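# Pull out the banded slide box's inner tray

## Task

Push or pull the drawer of the slide box that carries a coloured band until it sticks out past its sleeve by several centimetres, and leave it resting there without the robot holding it. The farther out it ends, the better. Meanwhile the second slide box must stay roughly where it began with its drawer fully closed; otherwise the attempt fails.

## Robot and tools

Robot: two arms, left_arm and right_arm, each with 7 joints and a parallel gripper. The names are just labels, not image sides. Nothing may be knocked or dropped off the table.

Frame: one shared world frame. Origin on the table surface midway between the arms, +z up, +x out over the table, left_arm on the +y side. Each result's state line (left_arm: ... | right_arm: ...) gives each gripper's end_effector_position in metres and end_effector_quat_wxyz. That position is the point between the pads when closed. It can be off, more so at long reach. In the gripper's own axes, fingers point along +z and close along y. Closed fingertips reach about 19 mm beyond that point, open ones about 6 mm. While closing, the tips travel about 13 mm farther out, so keep that clearance above a surface.

Tool execute_actions, argument actions: a list holding at most one item.
- Empty list: nothing is commanded; returns the state plus camera pictures.
- Move: {"rows": [[...]], "steps": n}, n from 9 to 15 (default 15), each step 1/30 s. One row per step; if rows run out, the last row repeats.
- Wait: {"steps": n} with n up to 300; no command. It returns once n steps have passed since the previous result, counting your reply time.
- Optional pictures: true adds images to a move or wait result.
A refused call sends nothing.

Each row: 18 numbers, each in [-1, 1], one list covering both arms. Order: left_arm's 7 joint values, left gripper position, left gripper speed, then the same 9 for right_arm. Both arms must always be filled in.

Joint values are offsets, not poses. They are measured from each arm's joint angles printed in the latest result that lists them (before any such result in the scene, or for later calls in the same reply, from where the arm stands when the action starts). They are not relative to the previous row. Scale: 1.0 equals 0.9985 rad for waist, shoulder, upper arm roll and elbow, and 0.8765 rad for forearm roll, wrist pitch and wrist roll. Joint order: waist, shoulder, upper arm roll, elbow, forearm roll, wrist pitch, wrist roll. Stated ranges (rad): waist ±69.115, shoulder ±2.250, upper arm roll ±69.115, elbow ±2.580, forearm roll ±69.115, wrist pitch ±2.100, wrist roll ±69.115. Real limits may differ by up to 0.013 rad either way. A request more than 0.013 rad beyond a stated end is refused. A request past the real end is clipped there, and a "joint sent to its limit" line may appear, possibly about an earlier action. No such line does not prove there is more room. All zeros is not a pause: it drives the arm back to the reference angles.

Gripper numbers are absolute. Position: +1 open at 85 mm, 0 about 41 mm, pads touch near -0.8, -1 closes until blocked. Speed: -1 about 20 mm/s, 0 about 85, +1 about 150. A full close grips with about 190 to 235 N per pad, set by the arm. To grip hard, hold position at -1. For a gentle grip, open first, then ask for slightly less than the object width; each extra mm squeezes more. To release, ask for wider than the object. To keep a gripper unchanged, resend its previous two numbers; a 0 is a real command. Stopped fingers stay until the position changes by 0.01 or more, but close again on their own (not past the request) if the object yields, force falls, or it slips away. position_measured_pct is about 50 - 50 x position: 0 fully open. Stopping short below about 90 means something is held or in the way; about 90 or slightly more means the pads met on nothing or something very thin.

Motion: joints have speed and acceleration limits and coordinate so they finish together; a reversal stops them together. Each step the target stays within 0.304 rad of the measured angle (first four joints) or 0.266 rad (last three), and targets are scaled back if they would move the gripper more than 70 mm. Big moves may be incomplete when the result returns. The result is taken 9 steps before the action ends; those steps run while you think. The simulation keeps running while you write, and arms keep heading to the last target until nearly still or a step is HELD.

Result lines: Joint positions and Joint velocities, one block per arm (rad, rad/s). Joint torques follow the same order, with fixed offsets and noise. "joint command not followed" means the clearance check altered or blocked joint targets; the rest of the row still ran. HELD marks steps where the row was not fully sent. TORQUE FAULT: contact torque hit a load limit (47.5 N m for the first four joints, 29.9 for the last three, held weight included); that arm halts 10 s and drops the rest of the call. MOTOR HOT warns from 60 °C; at 75 °C an OVER-TEMPERATURE FAULT lets the arm sag. Occasional outside tugs or pushes may occur.

Avoid: hard pushes, slams, slips, drops, arms colliding or pressing each other, anything leaving the table, disturbing the other slide box or opening its drawer. Smooth, economical, quick motion is preferred. The drawer must stay out on its own.

Tool zoom_image: camera (cam_head_left, cam_head_right, cam_high, cam_low, cam_left_wrist, cam_right_wrist, all 504x504) and region [x0, y0, x1, y1] in pixels from the top-left, at most 504 by 504; gives a closer view of that camera's latest image. Camera calibration (K, distortion, T_world_to_cam) is supplied and may be slightly off.

Tool finished_scene: argument scene, the number of the current scene. Replying without any tool call ends everything.

Each tool is called as a command line: name --argument value for each argument, lists and objects as JSON in quotes; but a table of rows of numbers goes row by row, as --pt "numbers of a row", without its own name.

## Session

execute_actions --actions '[]' --pictures true

Scene clock: 0.00 s of 4290.00 s.
left_arm: end_effector_position=(+0.3435, +0.0681, +0.3258) position_measured_pct=0.0 end_effector_quat_wxyz=(+0.245, -0.282, +0.925, -0.070) | right_arm: end_effector_position=(+0.3774, -0.0884, +0.3450) position_measured_pct=0.0 end_effector_quat_wxyz=(+0.139, +0.930, -0.338, -0.016)
Joint positions: left_arm=[ 1.088 -0.018 -0.064  1.941 -0.509  0.962  3.331] | right_arm=[-0.605  0.473 -0.404  1.174  0.256  1.8    3.183]
Joint velocities: left_arm=[ 0.001  0.001  0.001 -0.    -0.    -0.001 -0.   ] | right_arm=[ 0.    -0.001  0.     0.    -0.001 -0.    -0.   ]
Joint torques (N m, as the joint torque sensors report them, + toward a larger angle): no reading
camera_calibration (this result's frames):
cam_left_wrist: T_world_to_cam=[[-0.613028, 0.741813, -0.271865, 0.235879], [0.656258, 0.669711, 0.347582, -0.322899], [0.439912, 0.0346643, -0.897372, 0.292746], [0, 0, 0, 1]] pos_world=[0.227723, 0.031123, 0.439063]
cam_right_wrist: T_world_to_cam=[[-0.665362, -0.709326, 0.232701, 0.121285], [-0.745866, 0.644708, -0.167436, 0.471557], [-0.0312576, -0.28497, -0.958027, 0.462722], [0, 0, 0, 1]] pos_world=[0.446881, -0.0861245, 0.494032]

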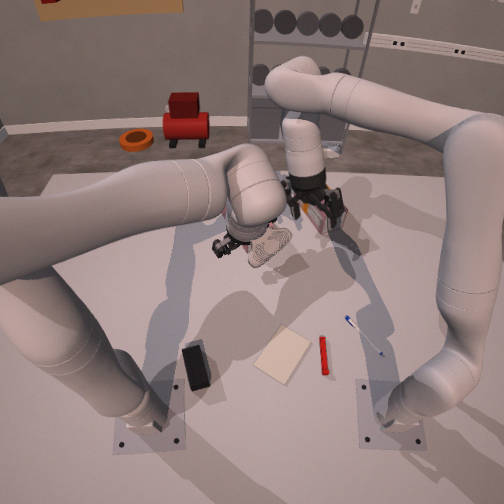

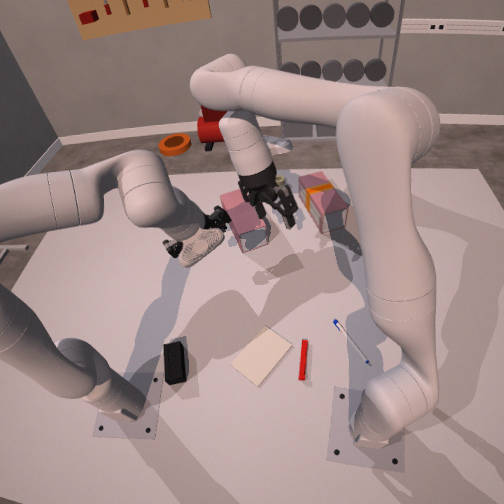

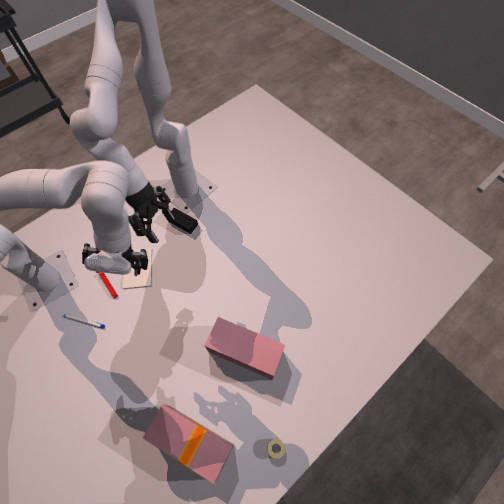

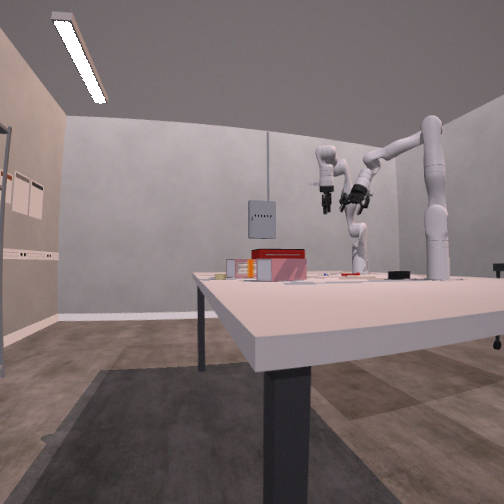

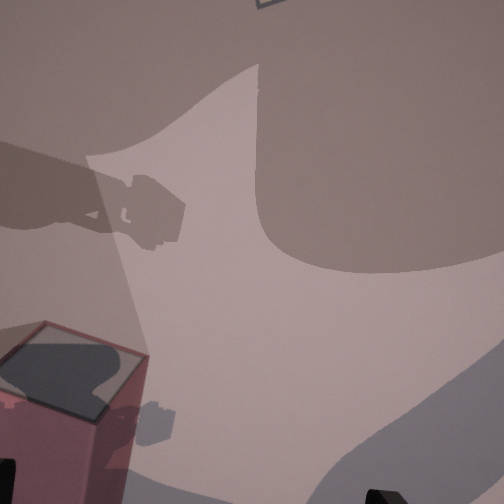

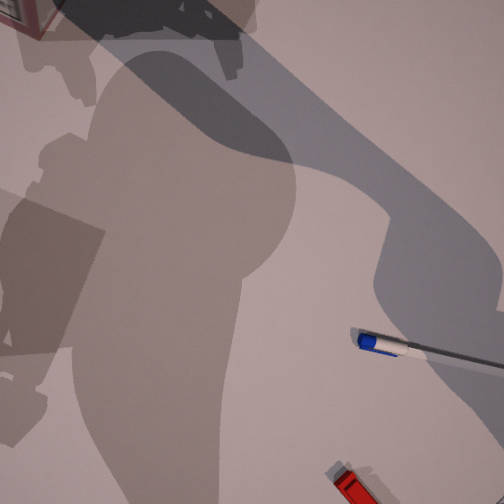

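zoom_image --camera "cam_high" --region '[130, 300, 330, 500]'

zoom_image --camera "cam_head_right" --region '[200, 150, 380, 270]'

zoom_image --camera "cam_low" --region '[200, 235, 340, 295]'

Region (130, 300, 330, 500) of cam_high's 504x504 image, scaled by 2.520, with more detail than that image has.

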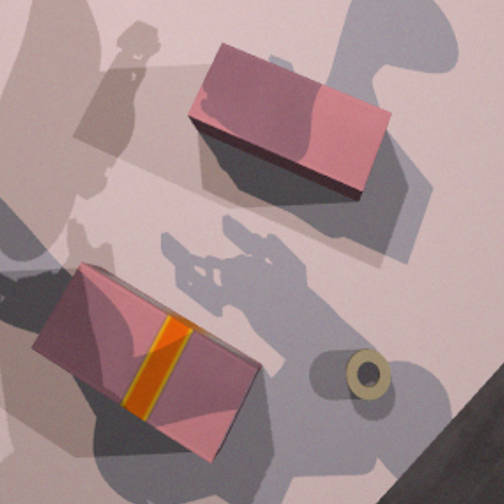

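Region (200, 150, 380, 270) of cam_head_right's 504x504 image, scaled by 2.800, with more detail than that image has.

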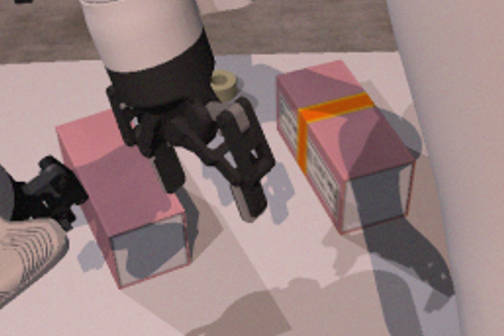

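Region (200, 235, 340, 295) of cam_low's 504x504 image, scaled by 3.600, with more detail than that image has; it fills the top 216 rows of this view, and the rest is white.

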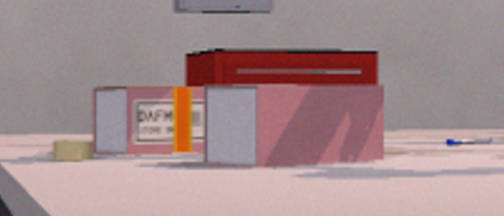

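zoom_image --camera "cam_high" --region '[20, 150, 220, 330]'

zoom_image --camera "cam_head_left" --region '[190, 150, 370, 280]'

Region (20, 150, 220, 330) of cam_high's 504x504 image, scaled by 2.520, with more detail than that image has; it fills the top 454 rows of this view, and the rest is white.

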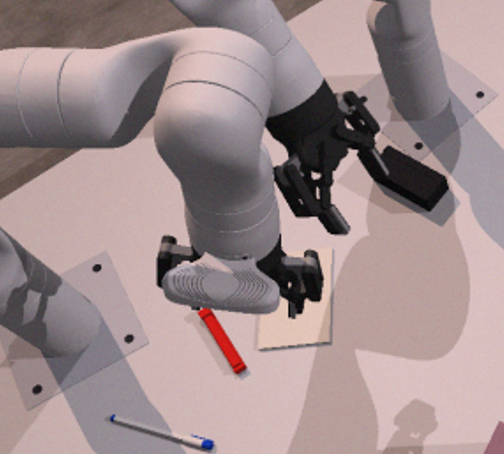

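Region (190, 150, 370, 280) of cam_head_left's 504x504 image, scaled by 2.800, with more detail than that image has.

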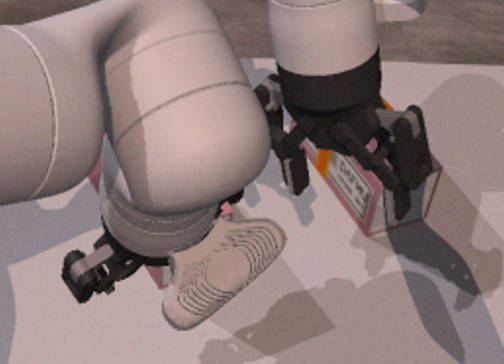

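execute_actions --actions '[{"rows":[[-0.25,0,0.04,0,0.34,0,0.5,-1,0.5,0.1824,0.2602,0.1135,0.2941,1.0,0.0424,-0.4806,1,0.5]],"steps":15}]'

execute_actions --actions '[{"rows":[[-0.155,0,0.024,0,0.24,0,0.5,-1,0.5,0.1824,0.2602,0.1135,0.2941,1.0,0.0424,-0.4806,1,0.5]],"steps":15}]'

execute_actions --actions '[{"rows":[[0,0.55,0,-0.56,0,-0.28,0.4,-1,0.5,0.1824,0.2602,0.1135,0.2941,1.0,0.0424,-0.4806,1,0.5]],"steps":15}]'

Scene clock: 28.13 s of 4290.00 s.
left_arm: end_effector_position=(+0.3441, +0.0816, +0.3166) position_measured_pct=13.9 end_effector_quat_wxyz=(+0.208, -0.380, +0.898, -0.081) | right_arm: end_effector_position=(+0.3887, -0.1429, +0.3038) position_measured_pct=0.0 end_effector_quat_wxyz=(+0.218, +0.895, -0.389, -0.017)
Joint positions: left_arm=[ 0.997 -0.018 -0.05   1.941 -0.421  0.962  3.419] | right_arm=[-0.557  0.543 -0.378  1.248  0.325  1.809  3.113]
Joint velocities: left_arm=[-0.859  0.001  0.127 -0.     1.     0.005  1.015] | right_arm=[ 0.382  0.549  0.267  0.62   0.674  0.075 -0.665]
Joint torques (N m, as the joint torque sensors report them, + toward a larger angle): left_arm=[-0.84 -9.51 -0.36 -9.15 -1.13 -0.52  0.1 ] | right_arm=[ -0.46 -20.18  -1.77  -7.96   0.18   1.14   0.14]
Steps of this call (steps 1 to 90: nothing new was sent; then 24.93 s passed at rest; steps 91 to 96: the first 6 steps of this action). Readings (joint positions | what the end effector reports):
91: left_arm=[1.087 -0.018 -0.064 1.941 -0.508 0.962 3.332] | right_arm=[-0.604 0.474 -0.404 1.174 0.256 1.801 3.182] | left_arm position_measured_pct=0.0 | right_arm position_measured_pct=0.0
92: left_arm=[1.079 -0.018 -0.063 1.941 -0.503 0.962 3.337] | right_arm=[-0.600 0.479 -0.403 1.179 0.260 1.801 3.178] | left_arm position_measured_pct=0.8 | right_arm position_measured_pct=0.0
94: left_arm=[1.048 -0.018 -0.058 1.941 -0.474 0.962 3.365] | right_arm=[-0.583 0.505 -0.395 1.206 0.283 1.805 3.154] | left_arm position_measured_pct=6.3 | right_arm position_measured_pct=0.0
96: the state above

Scene clock: 28.63 s of 4290.00 s.
left_arm: end_effector_position=(+0.3302, +0.0887, +0.2969) position_measured_pct=75.8 end_effector_quat_wxyz=(-0.055, +0.731, -0.669, +0.124) | right_arm: end_effector_position=(+0.4126, -0.3882, +0.2345) position_measured_pct=0.0 end_effector_quat_wxyz=(+0.512, +0.688, -0.497, +0.132)
Joint positions: left_arm=[ 0.762 -0.018 -0.013  1.941 -0.105  0.962  3.932] | right_arm=[-0.383  0.792 -0.267  1.53   0.802  1.845  2.719]
Joint velocities: left_arm=[-0.381  0.001  0.066  0.001  0.635  0.     1.215] | right_arm=[ 0.446  0.646  0.287  0.732  0.934  0.091 -0.921]
Joint torques (N m, as the joint torque sensors report them, + toward a larger angle): left_arm=[-0.12 -9.55 -0.19 -8.73 -0.27 -0.5   0.24] | right_arm=[ -0.54 -20.69  -0.19  -4.72   1.43   2.39   0.39]
Steps of this call (steps 1 to 9: the last 9 steps of your previous action; steps 10 to 15: the first 6 steps of this action, its rows measured from where the robot was after step 9). Readings (joint positions | what the end effector reports):
9: left_arm=[0.849 -0.018 -0.026 1.941 -0.218 0.962 3.755] | right_arm=[-0.457 0.685 -0.310 1.413 0.625 1.830 2.857] | left_arm position_measured_pct=50.8 | right_arm position_measured_pct=0.0
10: left_arm=[0.843 -0.018 -0.025 1.941 -0.211 0.962 3.769] | right_arm=[-0.450 0.695 -0.306 1.424 0.666 1.832 2.838] | left_arm position_measured_pct=55.2 | right_arm position_measured_pct=0.0
11: left_arm=[0.831 -0.018 -0.022 1.941 -0.199 0.962 3.787] | right_arm=[-0.441 0.708 -0.302 1.438 0.702 1.834 2.817] | left_arm position_measured_pct=59.1 | right_arm position_measured_pct=0.0
13: left_arm=[0.794 -0.018 -0.017 1.941 -0.155 0.962 3.851] | right_arm=[-0.412 0.748 -0.286 1.481 0.750 1.839 2.773] | left_arm position_measured_pct=67.5 | right_arm position_measured_pct=0.0
15: the state above

Scene clock: 29.13 s of 4290.00 s.
left_arm: end_effector_position=(+0.3700, +0.0548, +0.2966) position_measured_pct=91.7 end_effector_quat_wxyz=(+0.008, +0.854, -0.497, +0.153) | right_arm: end_effector_position=(+0.4385, -0.5522, +0.2356) position_measured_pct=0.0 end_effector_quat_wxyz=(+0.652, +0.558, -0.386, +0.337)
Joint positions: left_arm=[ 0.698  0.071 -0.002  1.861 -0.008  0.902  4.262] | right_arm=[-0.225  1.018 -0.169  1.785  1.349  1.878  2.36 ]
Joint velocities: left_arm=[ 0.002  0.81  -0.002 -0.781  0.    -0.554  0.685] | right_arm=[ 0.589  0.841  0.385  0.94   1.021  0.1   -1.066]
Joint torques (N m, as the joint torque sensors report them, + toward a larger angle): left_arm=[ -0.8  -10.69  -0.34  -9.34  -0.38  -0.66  -0.24] | right_arm=[  1.86 -18.88   1.68  -1.13   1.02   2.7    0.21]
Steps of this call (steps 1 to 9: the last 9 steps of your previous action; steps 10 to 15: the first 6 steps of this action, its rows measured from where the robot was after step 9). Readings (joint positions | what the end effector reports):
9: left_arm=[0.699 -0.017 -0.002 1.941 -0.008 0.962 4.193] | right_arm=[-0.294 0.917 -0.207 1.678 1.156 1.864 2.483] | left_arm position_measured_pct=91.7 | right_arm position_measured_pct=0.0
10: left_arm=[0.698 -0.016 -0.002 1.940 -0.008 0.962 4.194] | right_arm=[-0.289 0.924 -0.205 1.684 1.197 1.865 2.473] | left_arm position_measured_pct=91.7 | right_arm position_measured_pct=0.0
11: left_arm=[0.698 -0.009 -0.002 1.935 -0.008 0.958 4.198] | right_arm=[-0.283 0.933 -0.203 1.694 1.236 1.866 2.461] | left_arm position_measured_pct=91.7 | right_arm position_measured_pct=0.0
13: left_arm=[0.698 0.021 -0.002 1.908 -0.008 0.938 4.221] | right_arm=[-0.260 0.967 -0.191 1.728 1.292 1.871 2.421] | left_arm position_measured_pct=91.7 | right_arm position_measured_pct=0.0
15: the state above

execute_actions --actions '[]'

Scene clock: 34.33 s of 4290.00 s.
left_arm: end_effector_position=(+0.5706, -0.0830, +0.2702) position_measured_pct=91.7 end_effector_quat_wxyz=(+0.050, +0.896, -0.365, +0.248) | right_arm: end_effector_position=(+0.5417, -0.5888, +0.2088) position_measured_pct=0.0 end_effector_quat_wxyz=(+0.557, +0.581, -0.196, +0.560)
Joint positions: left_arm=[ 0.699  0.532 -0.002  1.382 -0.008  0.717  4.543] | right_arm=[-0.112  1.177 -0.094  1.972  2.033  1.901  2.062]
Joint velocities: left_arm=[ 0.     0.001 -0.     0.001 -0.001  0.001  0.001] | right_arm=[-0.001 -0.001 -0.     0.    -0.001 -0.     0.   ]
Joint torques (N m, as the joint torque sensors report them, + toward a larger angle): left_arm=[ -0.37 -20.72   0.17  -9.77  -0.39  -1.41   0.02] | right_arm=[ -0.12 -20.24   1.52  -1.06   0.39   2.75   0.13]
Kept back: nothing.
Steps of this call (steps 1 to 9: the last 9 steps of your previous action; steps 10 to 45: the robot went on to your last target; steps 46 to 110: nothing new was sent; then 1.53 s passed at rest). Readings (joint positions | what the end effector reports):
1: left_arm=[0.698 0.098 -0.002 1.835 -0.008 0.884 4.285] | right_arm=[-0.206 1.045 -0.156 1.816 1.386 1.881 2.323] | left_arm position_measured_pct=91.7 | right_arm position_measured_pct=0.0
2: left_arm=[0.698 0.125 -0.002 1.808 -0.008 0.868 4.308] | right_arm=[-0.189 1.068 -0.143 1.844 1.426 1.884 2.283] | left_arm position_measured_pct=91.7 | right_arm position_measured_pct=0.0
4: left_arm=[0.698 0.180 -0.002 1.753 -0.008 0.839 4.353] | right_arm=[-0.163 1.103 -0.125 1.887 1.507 1.890 2.209] | left_arm position_measured_pct=91.7 | right_arm position_measured_pct=0.0
8: left_arm=[0.699 0.297 -0.002 1.635 -0.008 0.794 4.423] | right_arm=[-0.134 1.144 -0.106 1.937 1.669 1.896 2.122] | left_arm position_measured_pct=91.7 | right_arm position_measured_pct=0.0
110: the state above
All arms were judged still, so your last target was given up. Only a new action makes them travel on or press farther. Fingers that are still opening or closing keep moving.
camera_calibration (this result's frames):
cam_left_wrist: T_world_to_cam=[[-0.608824, -0.792752, 0.0296023, 0.260882], [-0.690703, 0.511358, -0.511315, 0.636114], [0.390209, -0.331747, -0.858884, 0.13571], [0, 0, 0, 1]] pos_world=[0.545242, -0.0734466, 0.434091]
cam_right_wrist: T_world_to_cam=[[-0.848782, -0.352611, 0.393998, 0.183076], [-0.210253, -0.458629, -0.863396, 0.0995157], [0.485142, -0.815674, 0.315138, -0.66327], [0, 0, 0, 1]] pos_world=[0.498096, -0.430817, 0.222812]

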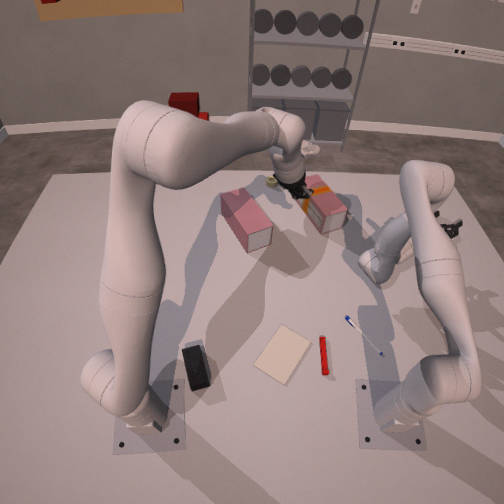

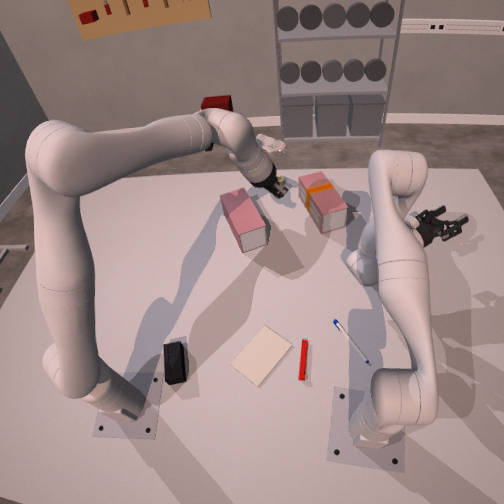

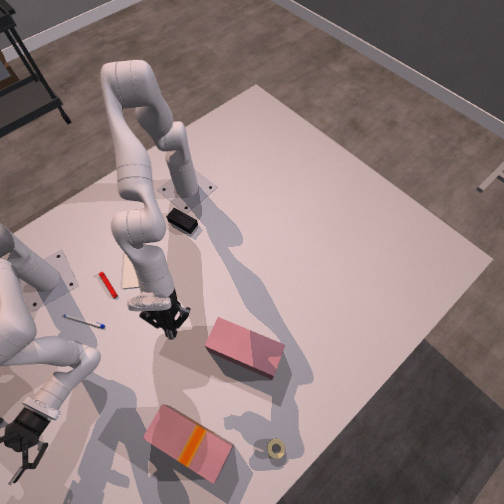

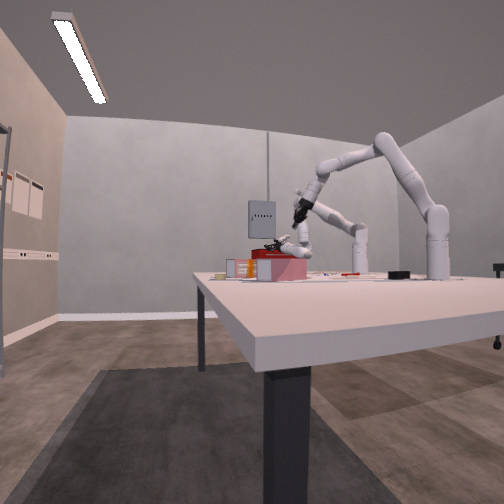

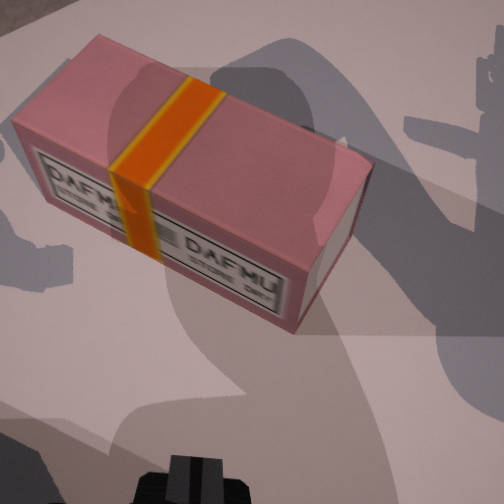

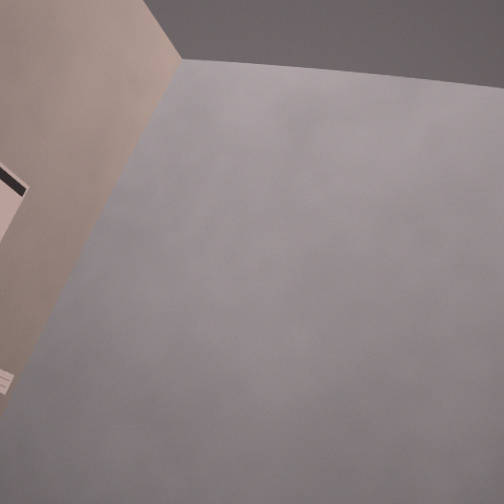

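zoom_image --camera "cam_left_wrist" --region '[260, 130, 420, 350]'

zoom_image --camera "cam_left_wrist" --region '[0, 20, 160, 230]'

Region (260, 130, 420, 350) of cam_left_wrist's 504x504 image, scaled by 2.291; it fills the left 367 columns of this view, and the rest is white.

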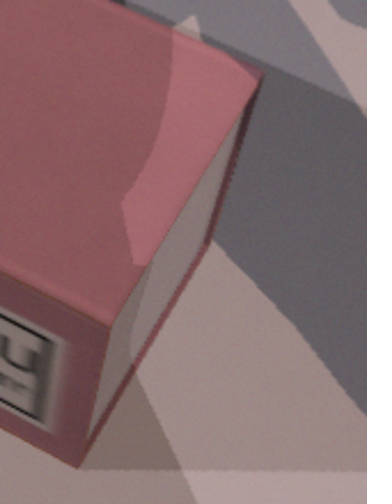

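Region (0, 20, 160, 230) of cam_left_wrist's 504x504 image, scaled by 2.400; it fills the left 384 columns of this view, and the rest is white.

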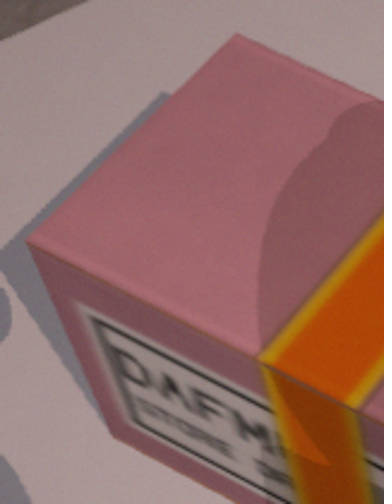

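execute_actions --actions '[{"rows":[[0.002,0.31,0.002,-0.325,0.009,-0.142,0.1,-1,0.5,0.08,0.06,0.094,0.07,1.0,0.01,-0.17,1,0.5]],"steps":15}]'

execute_actions --actions '[{"rows":[[0,0.31,0,-0.325,0,-0.142,0.09,-1,0.5,0.078,0.08,0,0.09,1.0,0.01,-0.17,1,0.5]],"steps":15}]'

execute_actions --actions '[{"steps":15}]'

Scene clock: 38.23 s of 4290.00 s.
left_arm: end_effector_position=(+0.6015, -0.1058, +0.2529) position_measured_pct=91.7 end_effector_quat_wxyz=(+0.057, +0.897, -0.353, +0.260) | right_arm: end_effector_position=(+0.5515, -0.6008, +0.1994) position_measured_pct=0.0 end_effector_quat_wxyz=(+0.528, +0.588, -0.166, +0.590)
Joint positions: left_arm=[ 0.7    0.621 -0.001  1.298 -0.006  0.684  4.567] | right_arm=[-0.072  1.207 -0.049  2.006  2.172  1.905  1.991]
Joint velocities: left_arm=[ 0.008  0.906  0.006 -0.918  0.023 -0.357  0.251] | right_arm=[ 0.243  0.17   0.341  0.222  1.204  0.025 -0.497]
Joint torques (N m, as the joint torque sensors report them, + toward a larger angle): left_arm=[ -0.4  -18.19   0.05  -9.18  -0.1   -1.71  -0.08] | right_arm=[ -2.29 -21.54   0.41  -1.38   0.71   2.61  -0.05]
Steps of this call (steps 1 to 90: nothing new was sent; then 0.70 s passed at rest; steps 91 to 96: the first 6 steps of this action). Readings (joint positions | what the end effector reports):
91: left_arm=[0.699 0.533 -0.002 1.381 -0.008 0.717 4.544] | right_arm=[-0.111 1.178 -0.093 1.972 2.034 1.901 2.061] | left_arm position_measured_pct=91.7 | right_arm position_measured_pct=0.0
92: left_arm=[0.699 0.540 -0.002 1.375 -0.008 0.715 4.545] | right_arm=[-0.107 1.181 -0.091 1.975 2.044 1.902 2.056] | left_arm position_measured_pct=91.7 | right_arm position_measured_pct=0.0
94: left_arm=[0.699 0.570 -0.002 1.347 -0.007 0.704 4.553] | right_arm=[-0.091 1.194 -0.074 1.989 2.095 1.903 2.028] | left_arm position_measured_pct=91.7 | right_arm position_measured_pct=0.0
96: the state above

Scene clock: 38.73 s of 4290.00 s.
left_arm: end_effector_position=(+0.7121, -0.1856, +0.1925) position_measured_pct=91.7 end_effector_quat_wxyz=(+0.092, +0.890, -0.305, +0.327) | right_arm: end_effector_position=(+0.6229, -0.5242, +0.1438) position_measured_pct=0.0 end_effector_quat_wxyz=(+0.304, +0.655, -0.044, +0.691)
Joint positions: left_arm=[ 0.701  0.94  -0.     0.956 -0.     0.553  4.656] | right_arm=[ 0.004  1.274 -0.005  2.082  2.782  1.913  1.847]
Joint velocities: left_arm=[-0.     0.989 -0.001 -1.017 -0.001 -0.395  0.249] | right_arm=[ 0.218  0.225  0.01   0.287  1.216  0.02  -0.484]
Joint torques (N m, as the joint torque sensors report them, + toward a larger angle): left_arm=[ -0.76 -22.93   0.65  -9.58  -0.3   -1.76   0.24] | right_arm=[ -3.   -22.5    0.78  -0.93   0.5    2.87   0.48]
Steps of this call (steps 1 to 9: the last 9 steps of your previous action; steps 10 to 15: the first 6 steps of this action, its rows measured from where the robot was after step 9). Readings (joint positions | what the end effector reports):
9: left_arm=[0.701 0.830 -0.000 1.066 -0.000 0.594 4.630] | right_arm=[-0.038 1.232 -0.006 2.036 2.538 1.909 1.924] | left_arm position_measured_pct=91.7 | right_arm position_measured_pct=0.0
10: left_arm=[0.701 0.836 -0.000 1.060 -0.000 0.592 4.631] | right_arm=[-0.036 1.233 -0.005 2.038 2.579 1.909 1.921] | left_arm position_measured_pct=91.7 | right_arm position_measured_pct=0.0
11: left_arm=[0.701 0.846 -0.000 1.049 -0.000 0.589 4.633] | right_arm=[-0.033 1.237 -0.005 2.041 2.619 1.910 1.916] | left_arm position_measured_pct=91.7 | right_arm position_measured_pct=0.0
13: left_arm=[0.701 0.883 -0.000 1.013 -0.000 0.575 4.642] | right_arm=[-0.015 1.255 -0.006 2.059 2.701 1.912 1.886] | left_arm position_measured_pct=91.7 | right_arm position_measured_pct=0.0
15: the state above

Scene clock: 39.23 s of 4290.00 s.
left_arm: end_effector_position=(+0.7670, -0.2231, +0.1469) position_measured_pct=91.7 end_effector_quat_wxyz=(+0.114, +0.880, -0.276, +0.368) | right_arm: end_effector_position=(+0.6371, -0.3730, +0.1110) position_measured_pct=0.0 end_effector_quat_wxyz=(+0.028, +0.682, +0.062, +0.728)
Joint positions: left_arm=[ 0.701  1.138 -0.     0.742 -0.     0.47   4.708] | right_arm=[ 0.039  1.311 -0.007  2.126  3.382  1.918  1.776]
Joint velocities: left_arm=[-0.     0.015  0.    -0.002  0.     0.    -0.   ] | right_arm=[ 0.002  0.016 -0.012  0.018  0.802  0.001 -0.026]
Joint torques (N m, as the joint torque sensors report them, + toward a larger angle): left_arm=[ -0.33 -30.14   0.22 -10.91  -0.23  -1.99  -0.03] | right_arm=[  0.56 -20.79  -0.15  -0.19   0.16   2.85   0.15]
Kept back: nothing.
Steps of this call (steps 1 to 9: the last 9 steps of your previous action; steps 10 to 15: the robot went on to your last target). Readings (joint positions | what the end effector reports):
1: left_arm=[0.701 0.974 -0.000 0.922 -0.000 0.539 4.665] | right_arm=[0.010 1.281 -0.005 2.090 2.823 1.914 1.833] | left_arm position_measured_pct=91.7 | right_arm position_measured_pct=0.0
2: left_arm=[0.701 1.007 -0.000 0.887 -0.000 0.526 4.673] | right_arm=[0.016 1.286 -0.005 2.097 2.863 1.915 1.821] | left_arm position_measured_pct=91.7 | right_arm position_measured_pct=0.0
4: left_arm=[0.701 1.066 -0.000 0.822 -0.000 0.500 4.690] | right_arm=[0.024 1.295 -0.006 2.108 2.945 1.916 1.805] | left_arm position_measured_pct=91.7 | right_arm position_measured_pct=0.0
8: left_arm=[0.700 1.129 -0.000 0.751 -0.000 0.472 4.707] | right_arm=[0.033 1.304 -0.006 2.119 3.107 1.917 1.787] | left_arm position_measured_pct=91.7 | right_arm position_measured_pct=0.0
15: the state above

execute_actions --actions '[{"rows":[[0,0.008,0,0,0,-0.007,0.001,-1,0.5,0.002,0.02,0.002,0.022,0,0.004,-0.025,1,0.5],[0,0.016,0,0.001,0,-0.015,0.002,-1,0.5,0.003,0.045,0.004,0.048,0,0.008,-0.055,1,0.5],[0,0.024,0,0.001,0,-0.022,0.003,-1,0.5,0.0045,0.07,0.006,0.075,-0.001,0.013,-0.086,1,0.5],[0,0.0296,0,0.0014,0,-0.0283,0.004,-1,0.5,0.0055,0.0884,0.007,0.0952,-0.001,0.0164,-0.1084,1,0.5]],"steps":15}]'

execute_actions --actions '[{"steps":12}]' --pictures true

Scene clock: 40.20 s of 4290.00 s.
left_arm: end_effector_position=(+0.7672, -0.2232, +0.1254) position_measured_pct=91.7 end_effector_quat_wxyz=(+0.113, +0.882, -0.275, +0.365) | right_arm: end_effector_position=(+0.6024, -0.3718, +0.0589) position_measured_pct=0.0 end_effector_quat_wxyz=(-0.004, +0.730, +0.029, +0.683)
Joint positions: left_arm=[ 0.701  1.166 -0.     0.744 -0.     0.447  4.712] | right_arm=[ 0.043  1.38  -0.001  2.197  3.382  1.928  1.705]
Joint velocities: left_arm=[ 0.001  0.051 -0.003  0.041 -0.001 -0.022  0.006] | right_arm=[ 0.024  0.367  0.04   0.459 -0.032  0.042 -0.479]
Joint torques (N m, as the joint torque sensors report them, + toward a larger angle): left_arm=[ -0.73 -36.88   0.18 -12.98  -0.37  -2.61   0.1 ] | right_arm=[ -1.23 -24.72  -1.14  -0.76   0.76   3.85   0.2 ]
Steps of this call (steps 1 to 23: the robot went on to your last target; steps 24 to 29: the first 6 steps of this action). Readings (joint positions | what the end effector reports):
24: left_arm=[0.701 1.141 -0.000 0.742 -0.000 0.469 4.709] | right_arm=[0.040 1.313 -0.006 2.127 3.414 1.918 1.774] | left_arm position_measured_pct=91.7 | right_arm position_measured_pct=0.0
25: left_arm=[0.701 1.145 -0.000 0.741 -0.000 0.465 4.709] | right_arm=[0.040 1.319 -0.006 2.132 3.407 1.920 1.769] | left_arm position_measured_pct=91.7 | right_arm position_measured_pct=0.0
27: left_arm=[0.701 1.157 -0.000 0.742 -0.000 0.454 4.711] | right_arm=[0.041 1.346 -0.004 2.159 3.388 1.924 1.743] | left_arm position_measured_pct=91.7 | right_arm position_measured_pct=0.0
29: the state above

Scene clock: 40.60 s of 4290.00 s.
left_arm: end_effector_position=(+0.7675, -0.2234, +0.1250) position_measured_pct=91.7 end_effector_quat_wxyz=(+0.113, +0.882, -0.275, +0.366) | right_arm: end_effector_position=(+0.5908, -0.3709, +0.0451) position_measured_pct=0.0 end_effector_quat_wxyz=(-0.015, +0.743, +0.016, +0.669)
Joint positions: left_arm=[ 0.701  1.167 -0.     0.744 -0.     0.445  4.712] | right_arm=[0.044 1.399 0.    2.221 3.381 1.932 1.681]
Joint velocities: left_arm=[-0.     0.001 -0.    -0.     0.     0.    -0.001] | right_arm=[0.    0.002 0.    0.    0.    0.001 0.   ]
Joint torques (N m, as the joint torque sensors report them, + toward a larger angle): left_arm=[ -0.6  -29.49   0.37 -10.24  -0.23  -2.09  -0.13] | right_arm=[ -0.24 -18.88  -0.55   1.41   0.5    2.82   0.18]
Kept back: nothing.
Steps of this call (steps 1 to 9: the last 9 steps of your previous action; steps 10 to 12: the robot went on to your last target). Readings (joint positions | what the end effector reports):
1: left_arm=[0.701 1.167 -0.000 0.745 -0.000 0.446 4.712] | right_arm=[0.044 1.390 0.000 2.209 3.381 1.929 1.692] | left_arm position_measured_pct=91.7 | right_arm position_measured_pct=0.0
2: left_arm=[0.701 1.167 -0.000 0.745 -0.000 0.446 4.712] | right_arm=[0.044 1.394 0.001 2.217 3.381 1.930 1.684] | left_arm position_measured_pct=91.7 | right_arm position_measured_pct=0.0
4: left_arm=[0.701 1.167 -0.000 0.744 -0.000 0.445 4.712] | right_arm=[0.044 1.396 0.001 2.220 3.381 1.931 1.681] | left_arm position_measured_pct=91.7 | right_arm position_measured_pct=0.0
8: left_arm=[0.701 1.167 -0.000 0.744 -0.000 0.445 4.712] | right_arm=[0.044 1.398 0.000 2.221 3.381 1.932 1.681] | left_arm position_measured_pct=91.7 | right_arm position_measured_pct=0.0
12: the state above
camera_calibration (this result's frames):
cam_left_wrist: T_world_to_cam=[[-0.513189, -0.846651, 0.140781, 0.174436], [-0.641404, 0.26933, -0.718375, 0.703647], [0.570296, -0.458959, -0.681263, -0.301272], [0, 0, 0, 1]] pos_world=[0.712655, -0.180098, 0.275679]
cam_right_wrist: T_world_to_cam=[[0.0741889, -0.995948, -0.0508267, -0.397802], [-0.0136174, 0.0499507, -0.998659, 0.146932], [0.997151, 0.0747816, -0.00985646, -0.415305], [0, 0, 0, 1]] pos_world=[0.445635, -0.372472, 0.122423]

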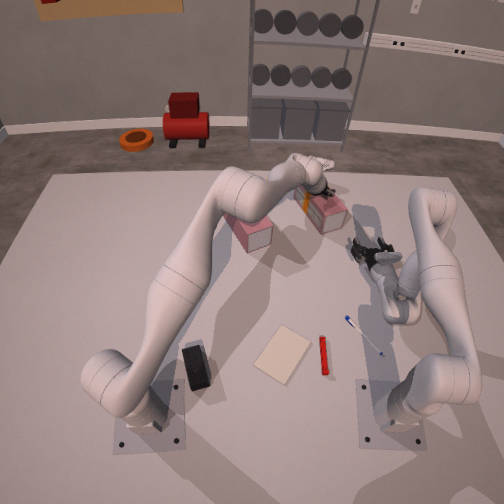

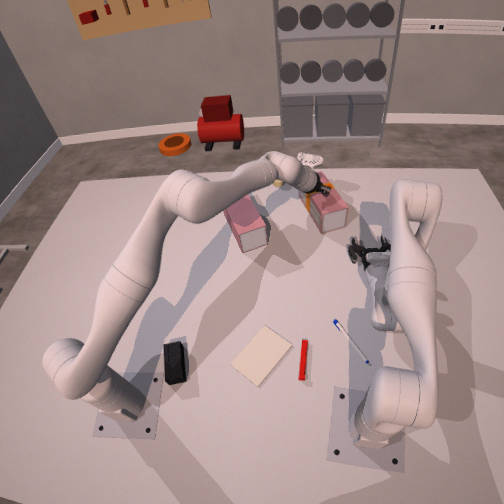

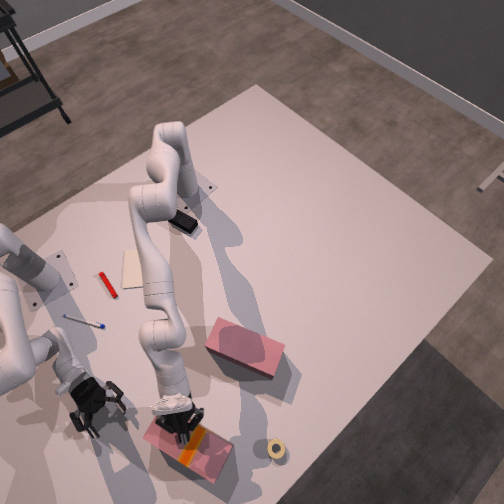

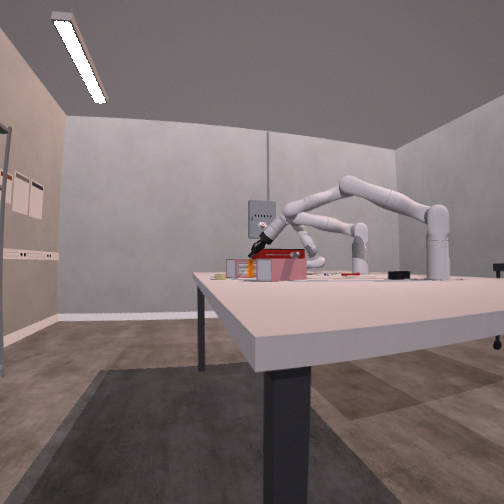

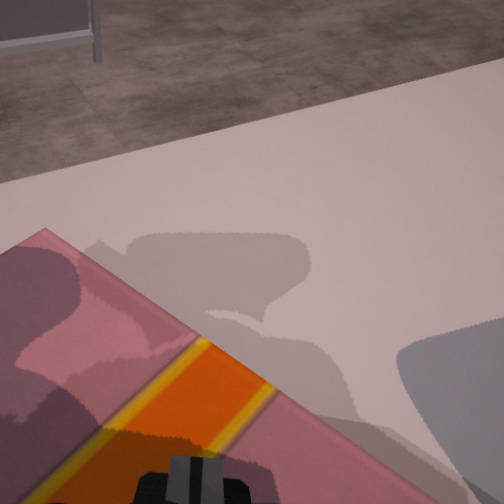

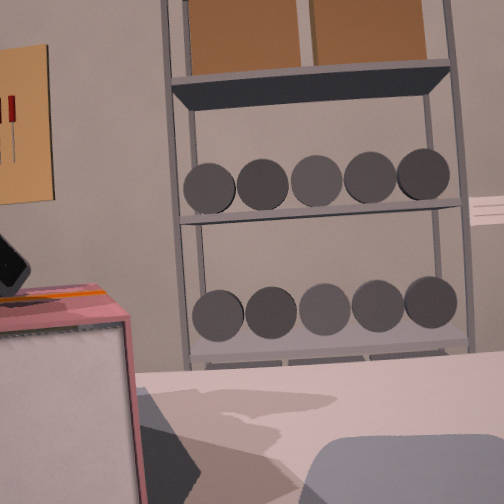

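execute_actions --actions '[]' --pictures true

Scene clock: 41.87 s of 4290.00 s.
left_arm: end_effector_position=(+0.7675, -0.2234, +0.1250) position_measured_pct=91.7 end_effector_quat_wxyz=(+0.113, +0.882, -0.275, +0.366) | right_arm: end_effector_position=(+0.5907, -0.3709, +0.0449) position_measured_pct=0.0 end_effector_quat_wxyz=(-0.015, +0.743, +0.016, +0.669)
Joint positions: left_arm=[ 0.701  1.167 -0.     0.744 -0.     0.445  4.712] | right_arm=[0.044 1.399 0.    2.221 3.381 1.932 1.681]
Joint velocities: left_arm=[-0.    -0.001  0.001 -0.     0.     0.001 -0.001] | right_arm=[ 0.     0.     0.    -0.     0.001  0.001 -0.001]
Joint torques (N m, as the joint torque sensors report them, + toward a larger angle): left_arm=[ -0.55 -29.89   0.26 -10.23  -0.14  -1.94  -0.17] | right_arm=[ -0.2  -18.97  -0.64   1.35   0.6    2.87   0.17]
Kept back: nothing.
Steps of this call (steps 1 to 30: the robot went on to your last target; steps 31 to 38: nothing new was sent). Readings (joint positions | what the end effector reports):
1: left_arm=[0.701 1.167 -0.000 0.744 -0.000 0.445 4.712] | right_arm=[0.044 1.399 0.000 2.221 3.381 1.932 1.681] | left_arm position_measured_pct=91.7 | right_arm position_measured_pct=0.0
2: left_arm=[0.701 1.167 -0.000 0.744 -0.000 0.445 4.712] | right_arm=[0.044 1.399 0.000 2.221 3.381 1.932 1.681] | left_arm position_measured_pct=91.7 | right_arm position_measured_pct=0.0
4: left_arm=[0.701 1.167 -0.000 0.744 -0.000 0.445 4.712] | right_arm=[0.044 1.399 0.000 2.221 3.381 1.932 1.681] | left_arm position_measured_pct=91.7 | right_arm position_measured_pct=0.0
8: left_arm=[0.701 1.167 -0.000 0.744 -0.000 0.445 4.712] | right_arm=[0.044 1.399 0.000 2.221 3.381 1.932 1.681] | left_arm position_measured_pct=91.7 | right_arm position_measured_pct=0.0
38: the state above
All arms were judged still, so your last target was given up. Only a new action makes them travel on or press farther. Fingers that are still opening or closing keep moving.
camera_calibration (this result's frames):
cam_left_wrist: T_world_to_cam=[[-0.513187, -0.846653, 0.14078, 0.174437], [-0.641418, 0.269339, -0.718359, 0.703638], [0.570283, -0.458951, -0.681279, -0.301272], [0, 0, 0, 1]] pos_world=[0.712655, -0.180099, 0.275657]
cam_right_wrist: T_world_to_cam=[[0.0741657, -0.995945, -0.050913, -0.397776], [-0.0139374, 0.0500135, -0.998651, 0.146954], [0.997149, 0.0747753, -0.0101716, -0.415214], [0, 0, 0, 1]] pos_world=[0.44558, -0.372465, 0.12228]

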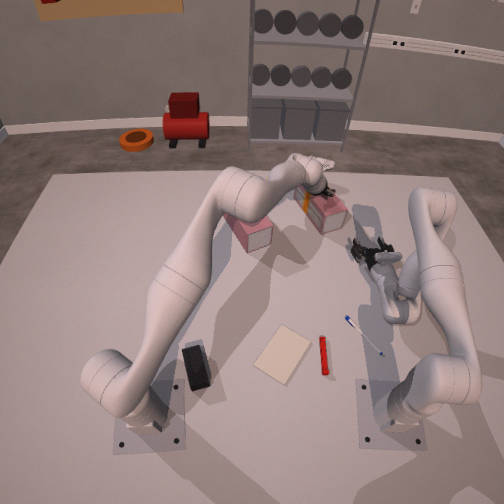

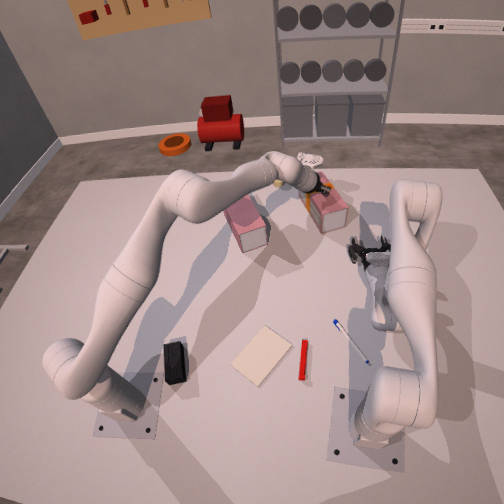

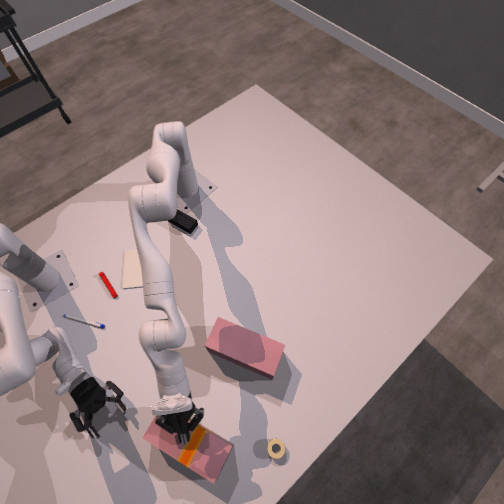

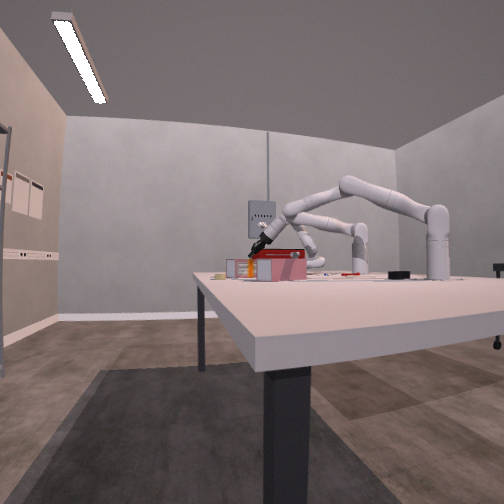

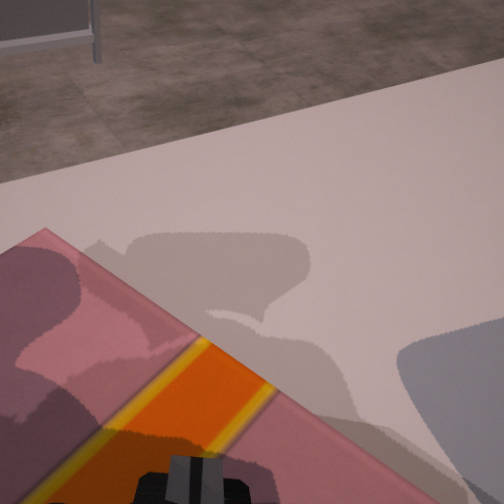

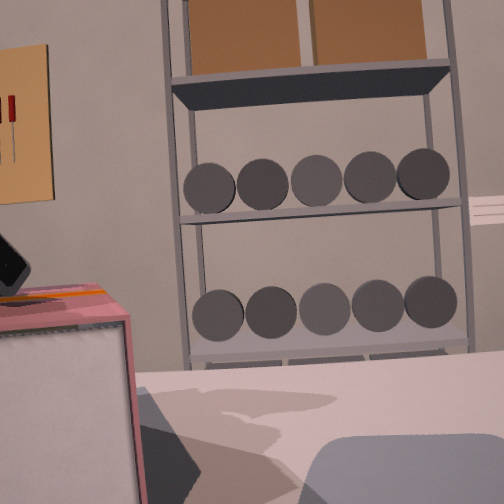

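zoom_image --camera "cam_right_wrist" --region '[0, 260, 240, 504]'

Region (0, 260, 240, 504) of cam_right_wrist's 504x504 image, scaled by 2.066; it fills the left 496 columns of this view, and the rest is white.

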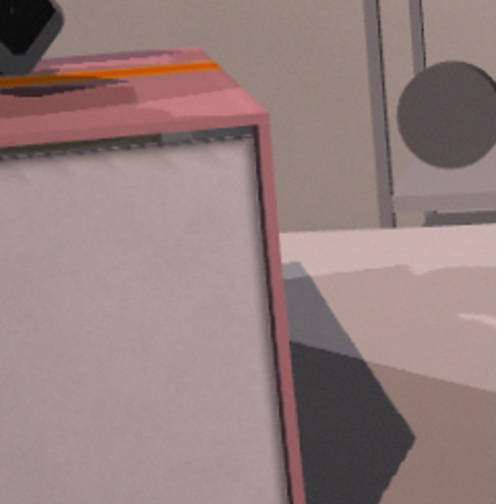

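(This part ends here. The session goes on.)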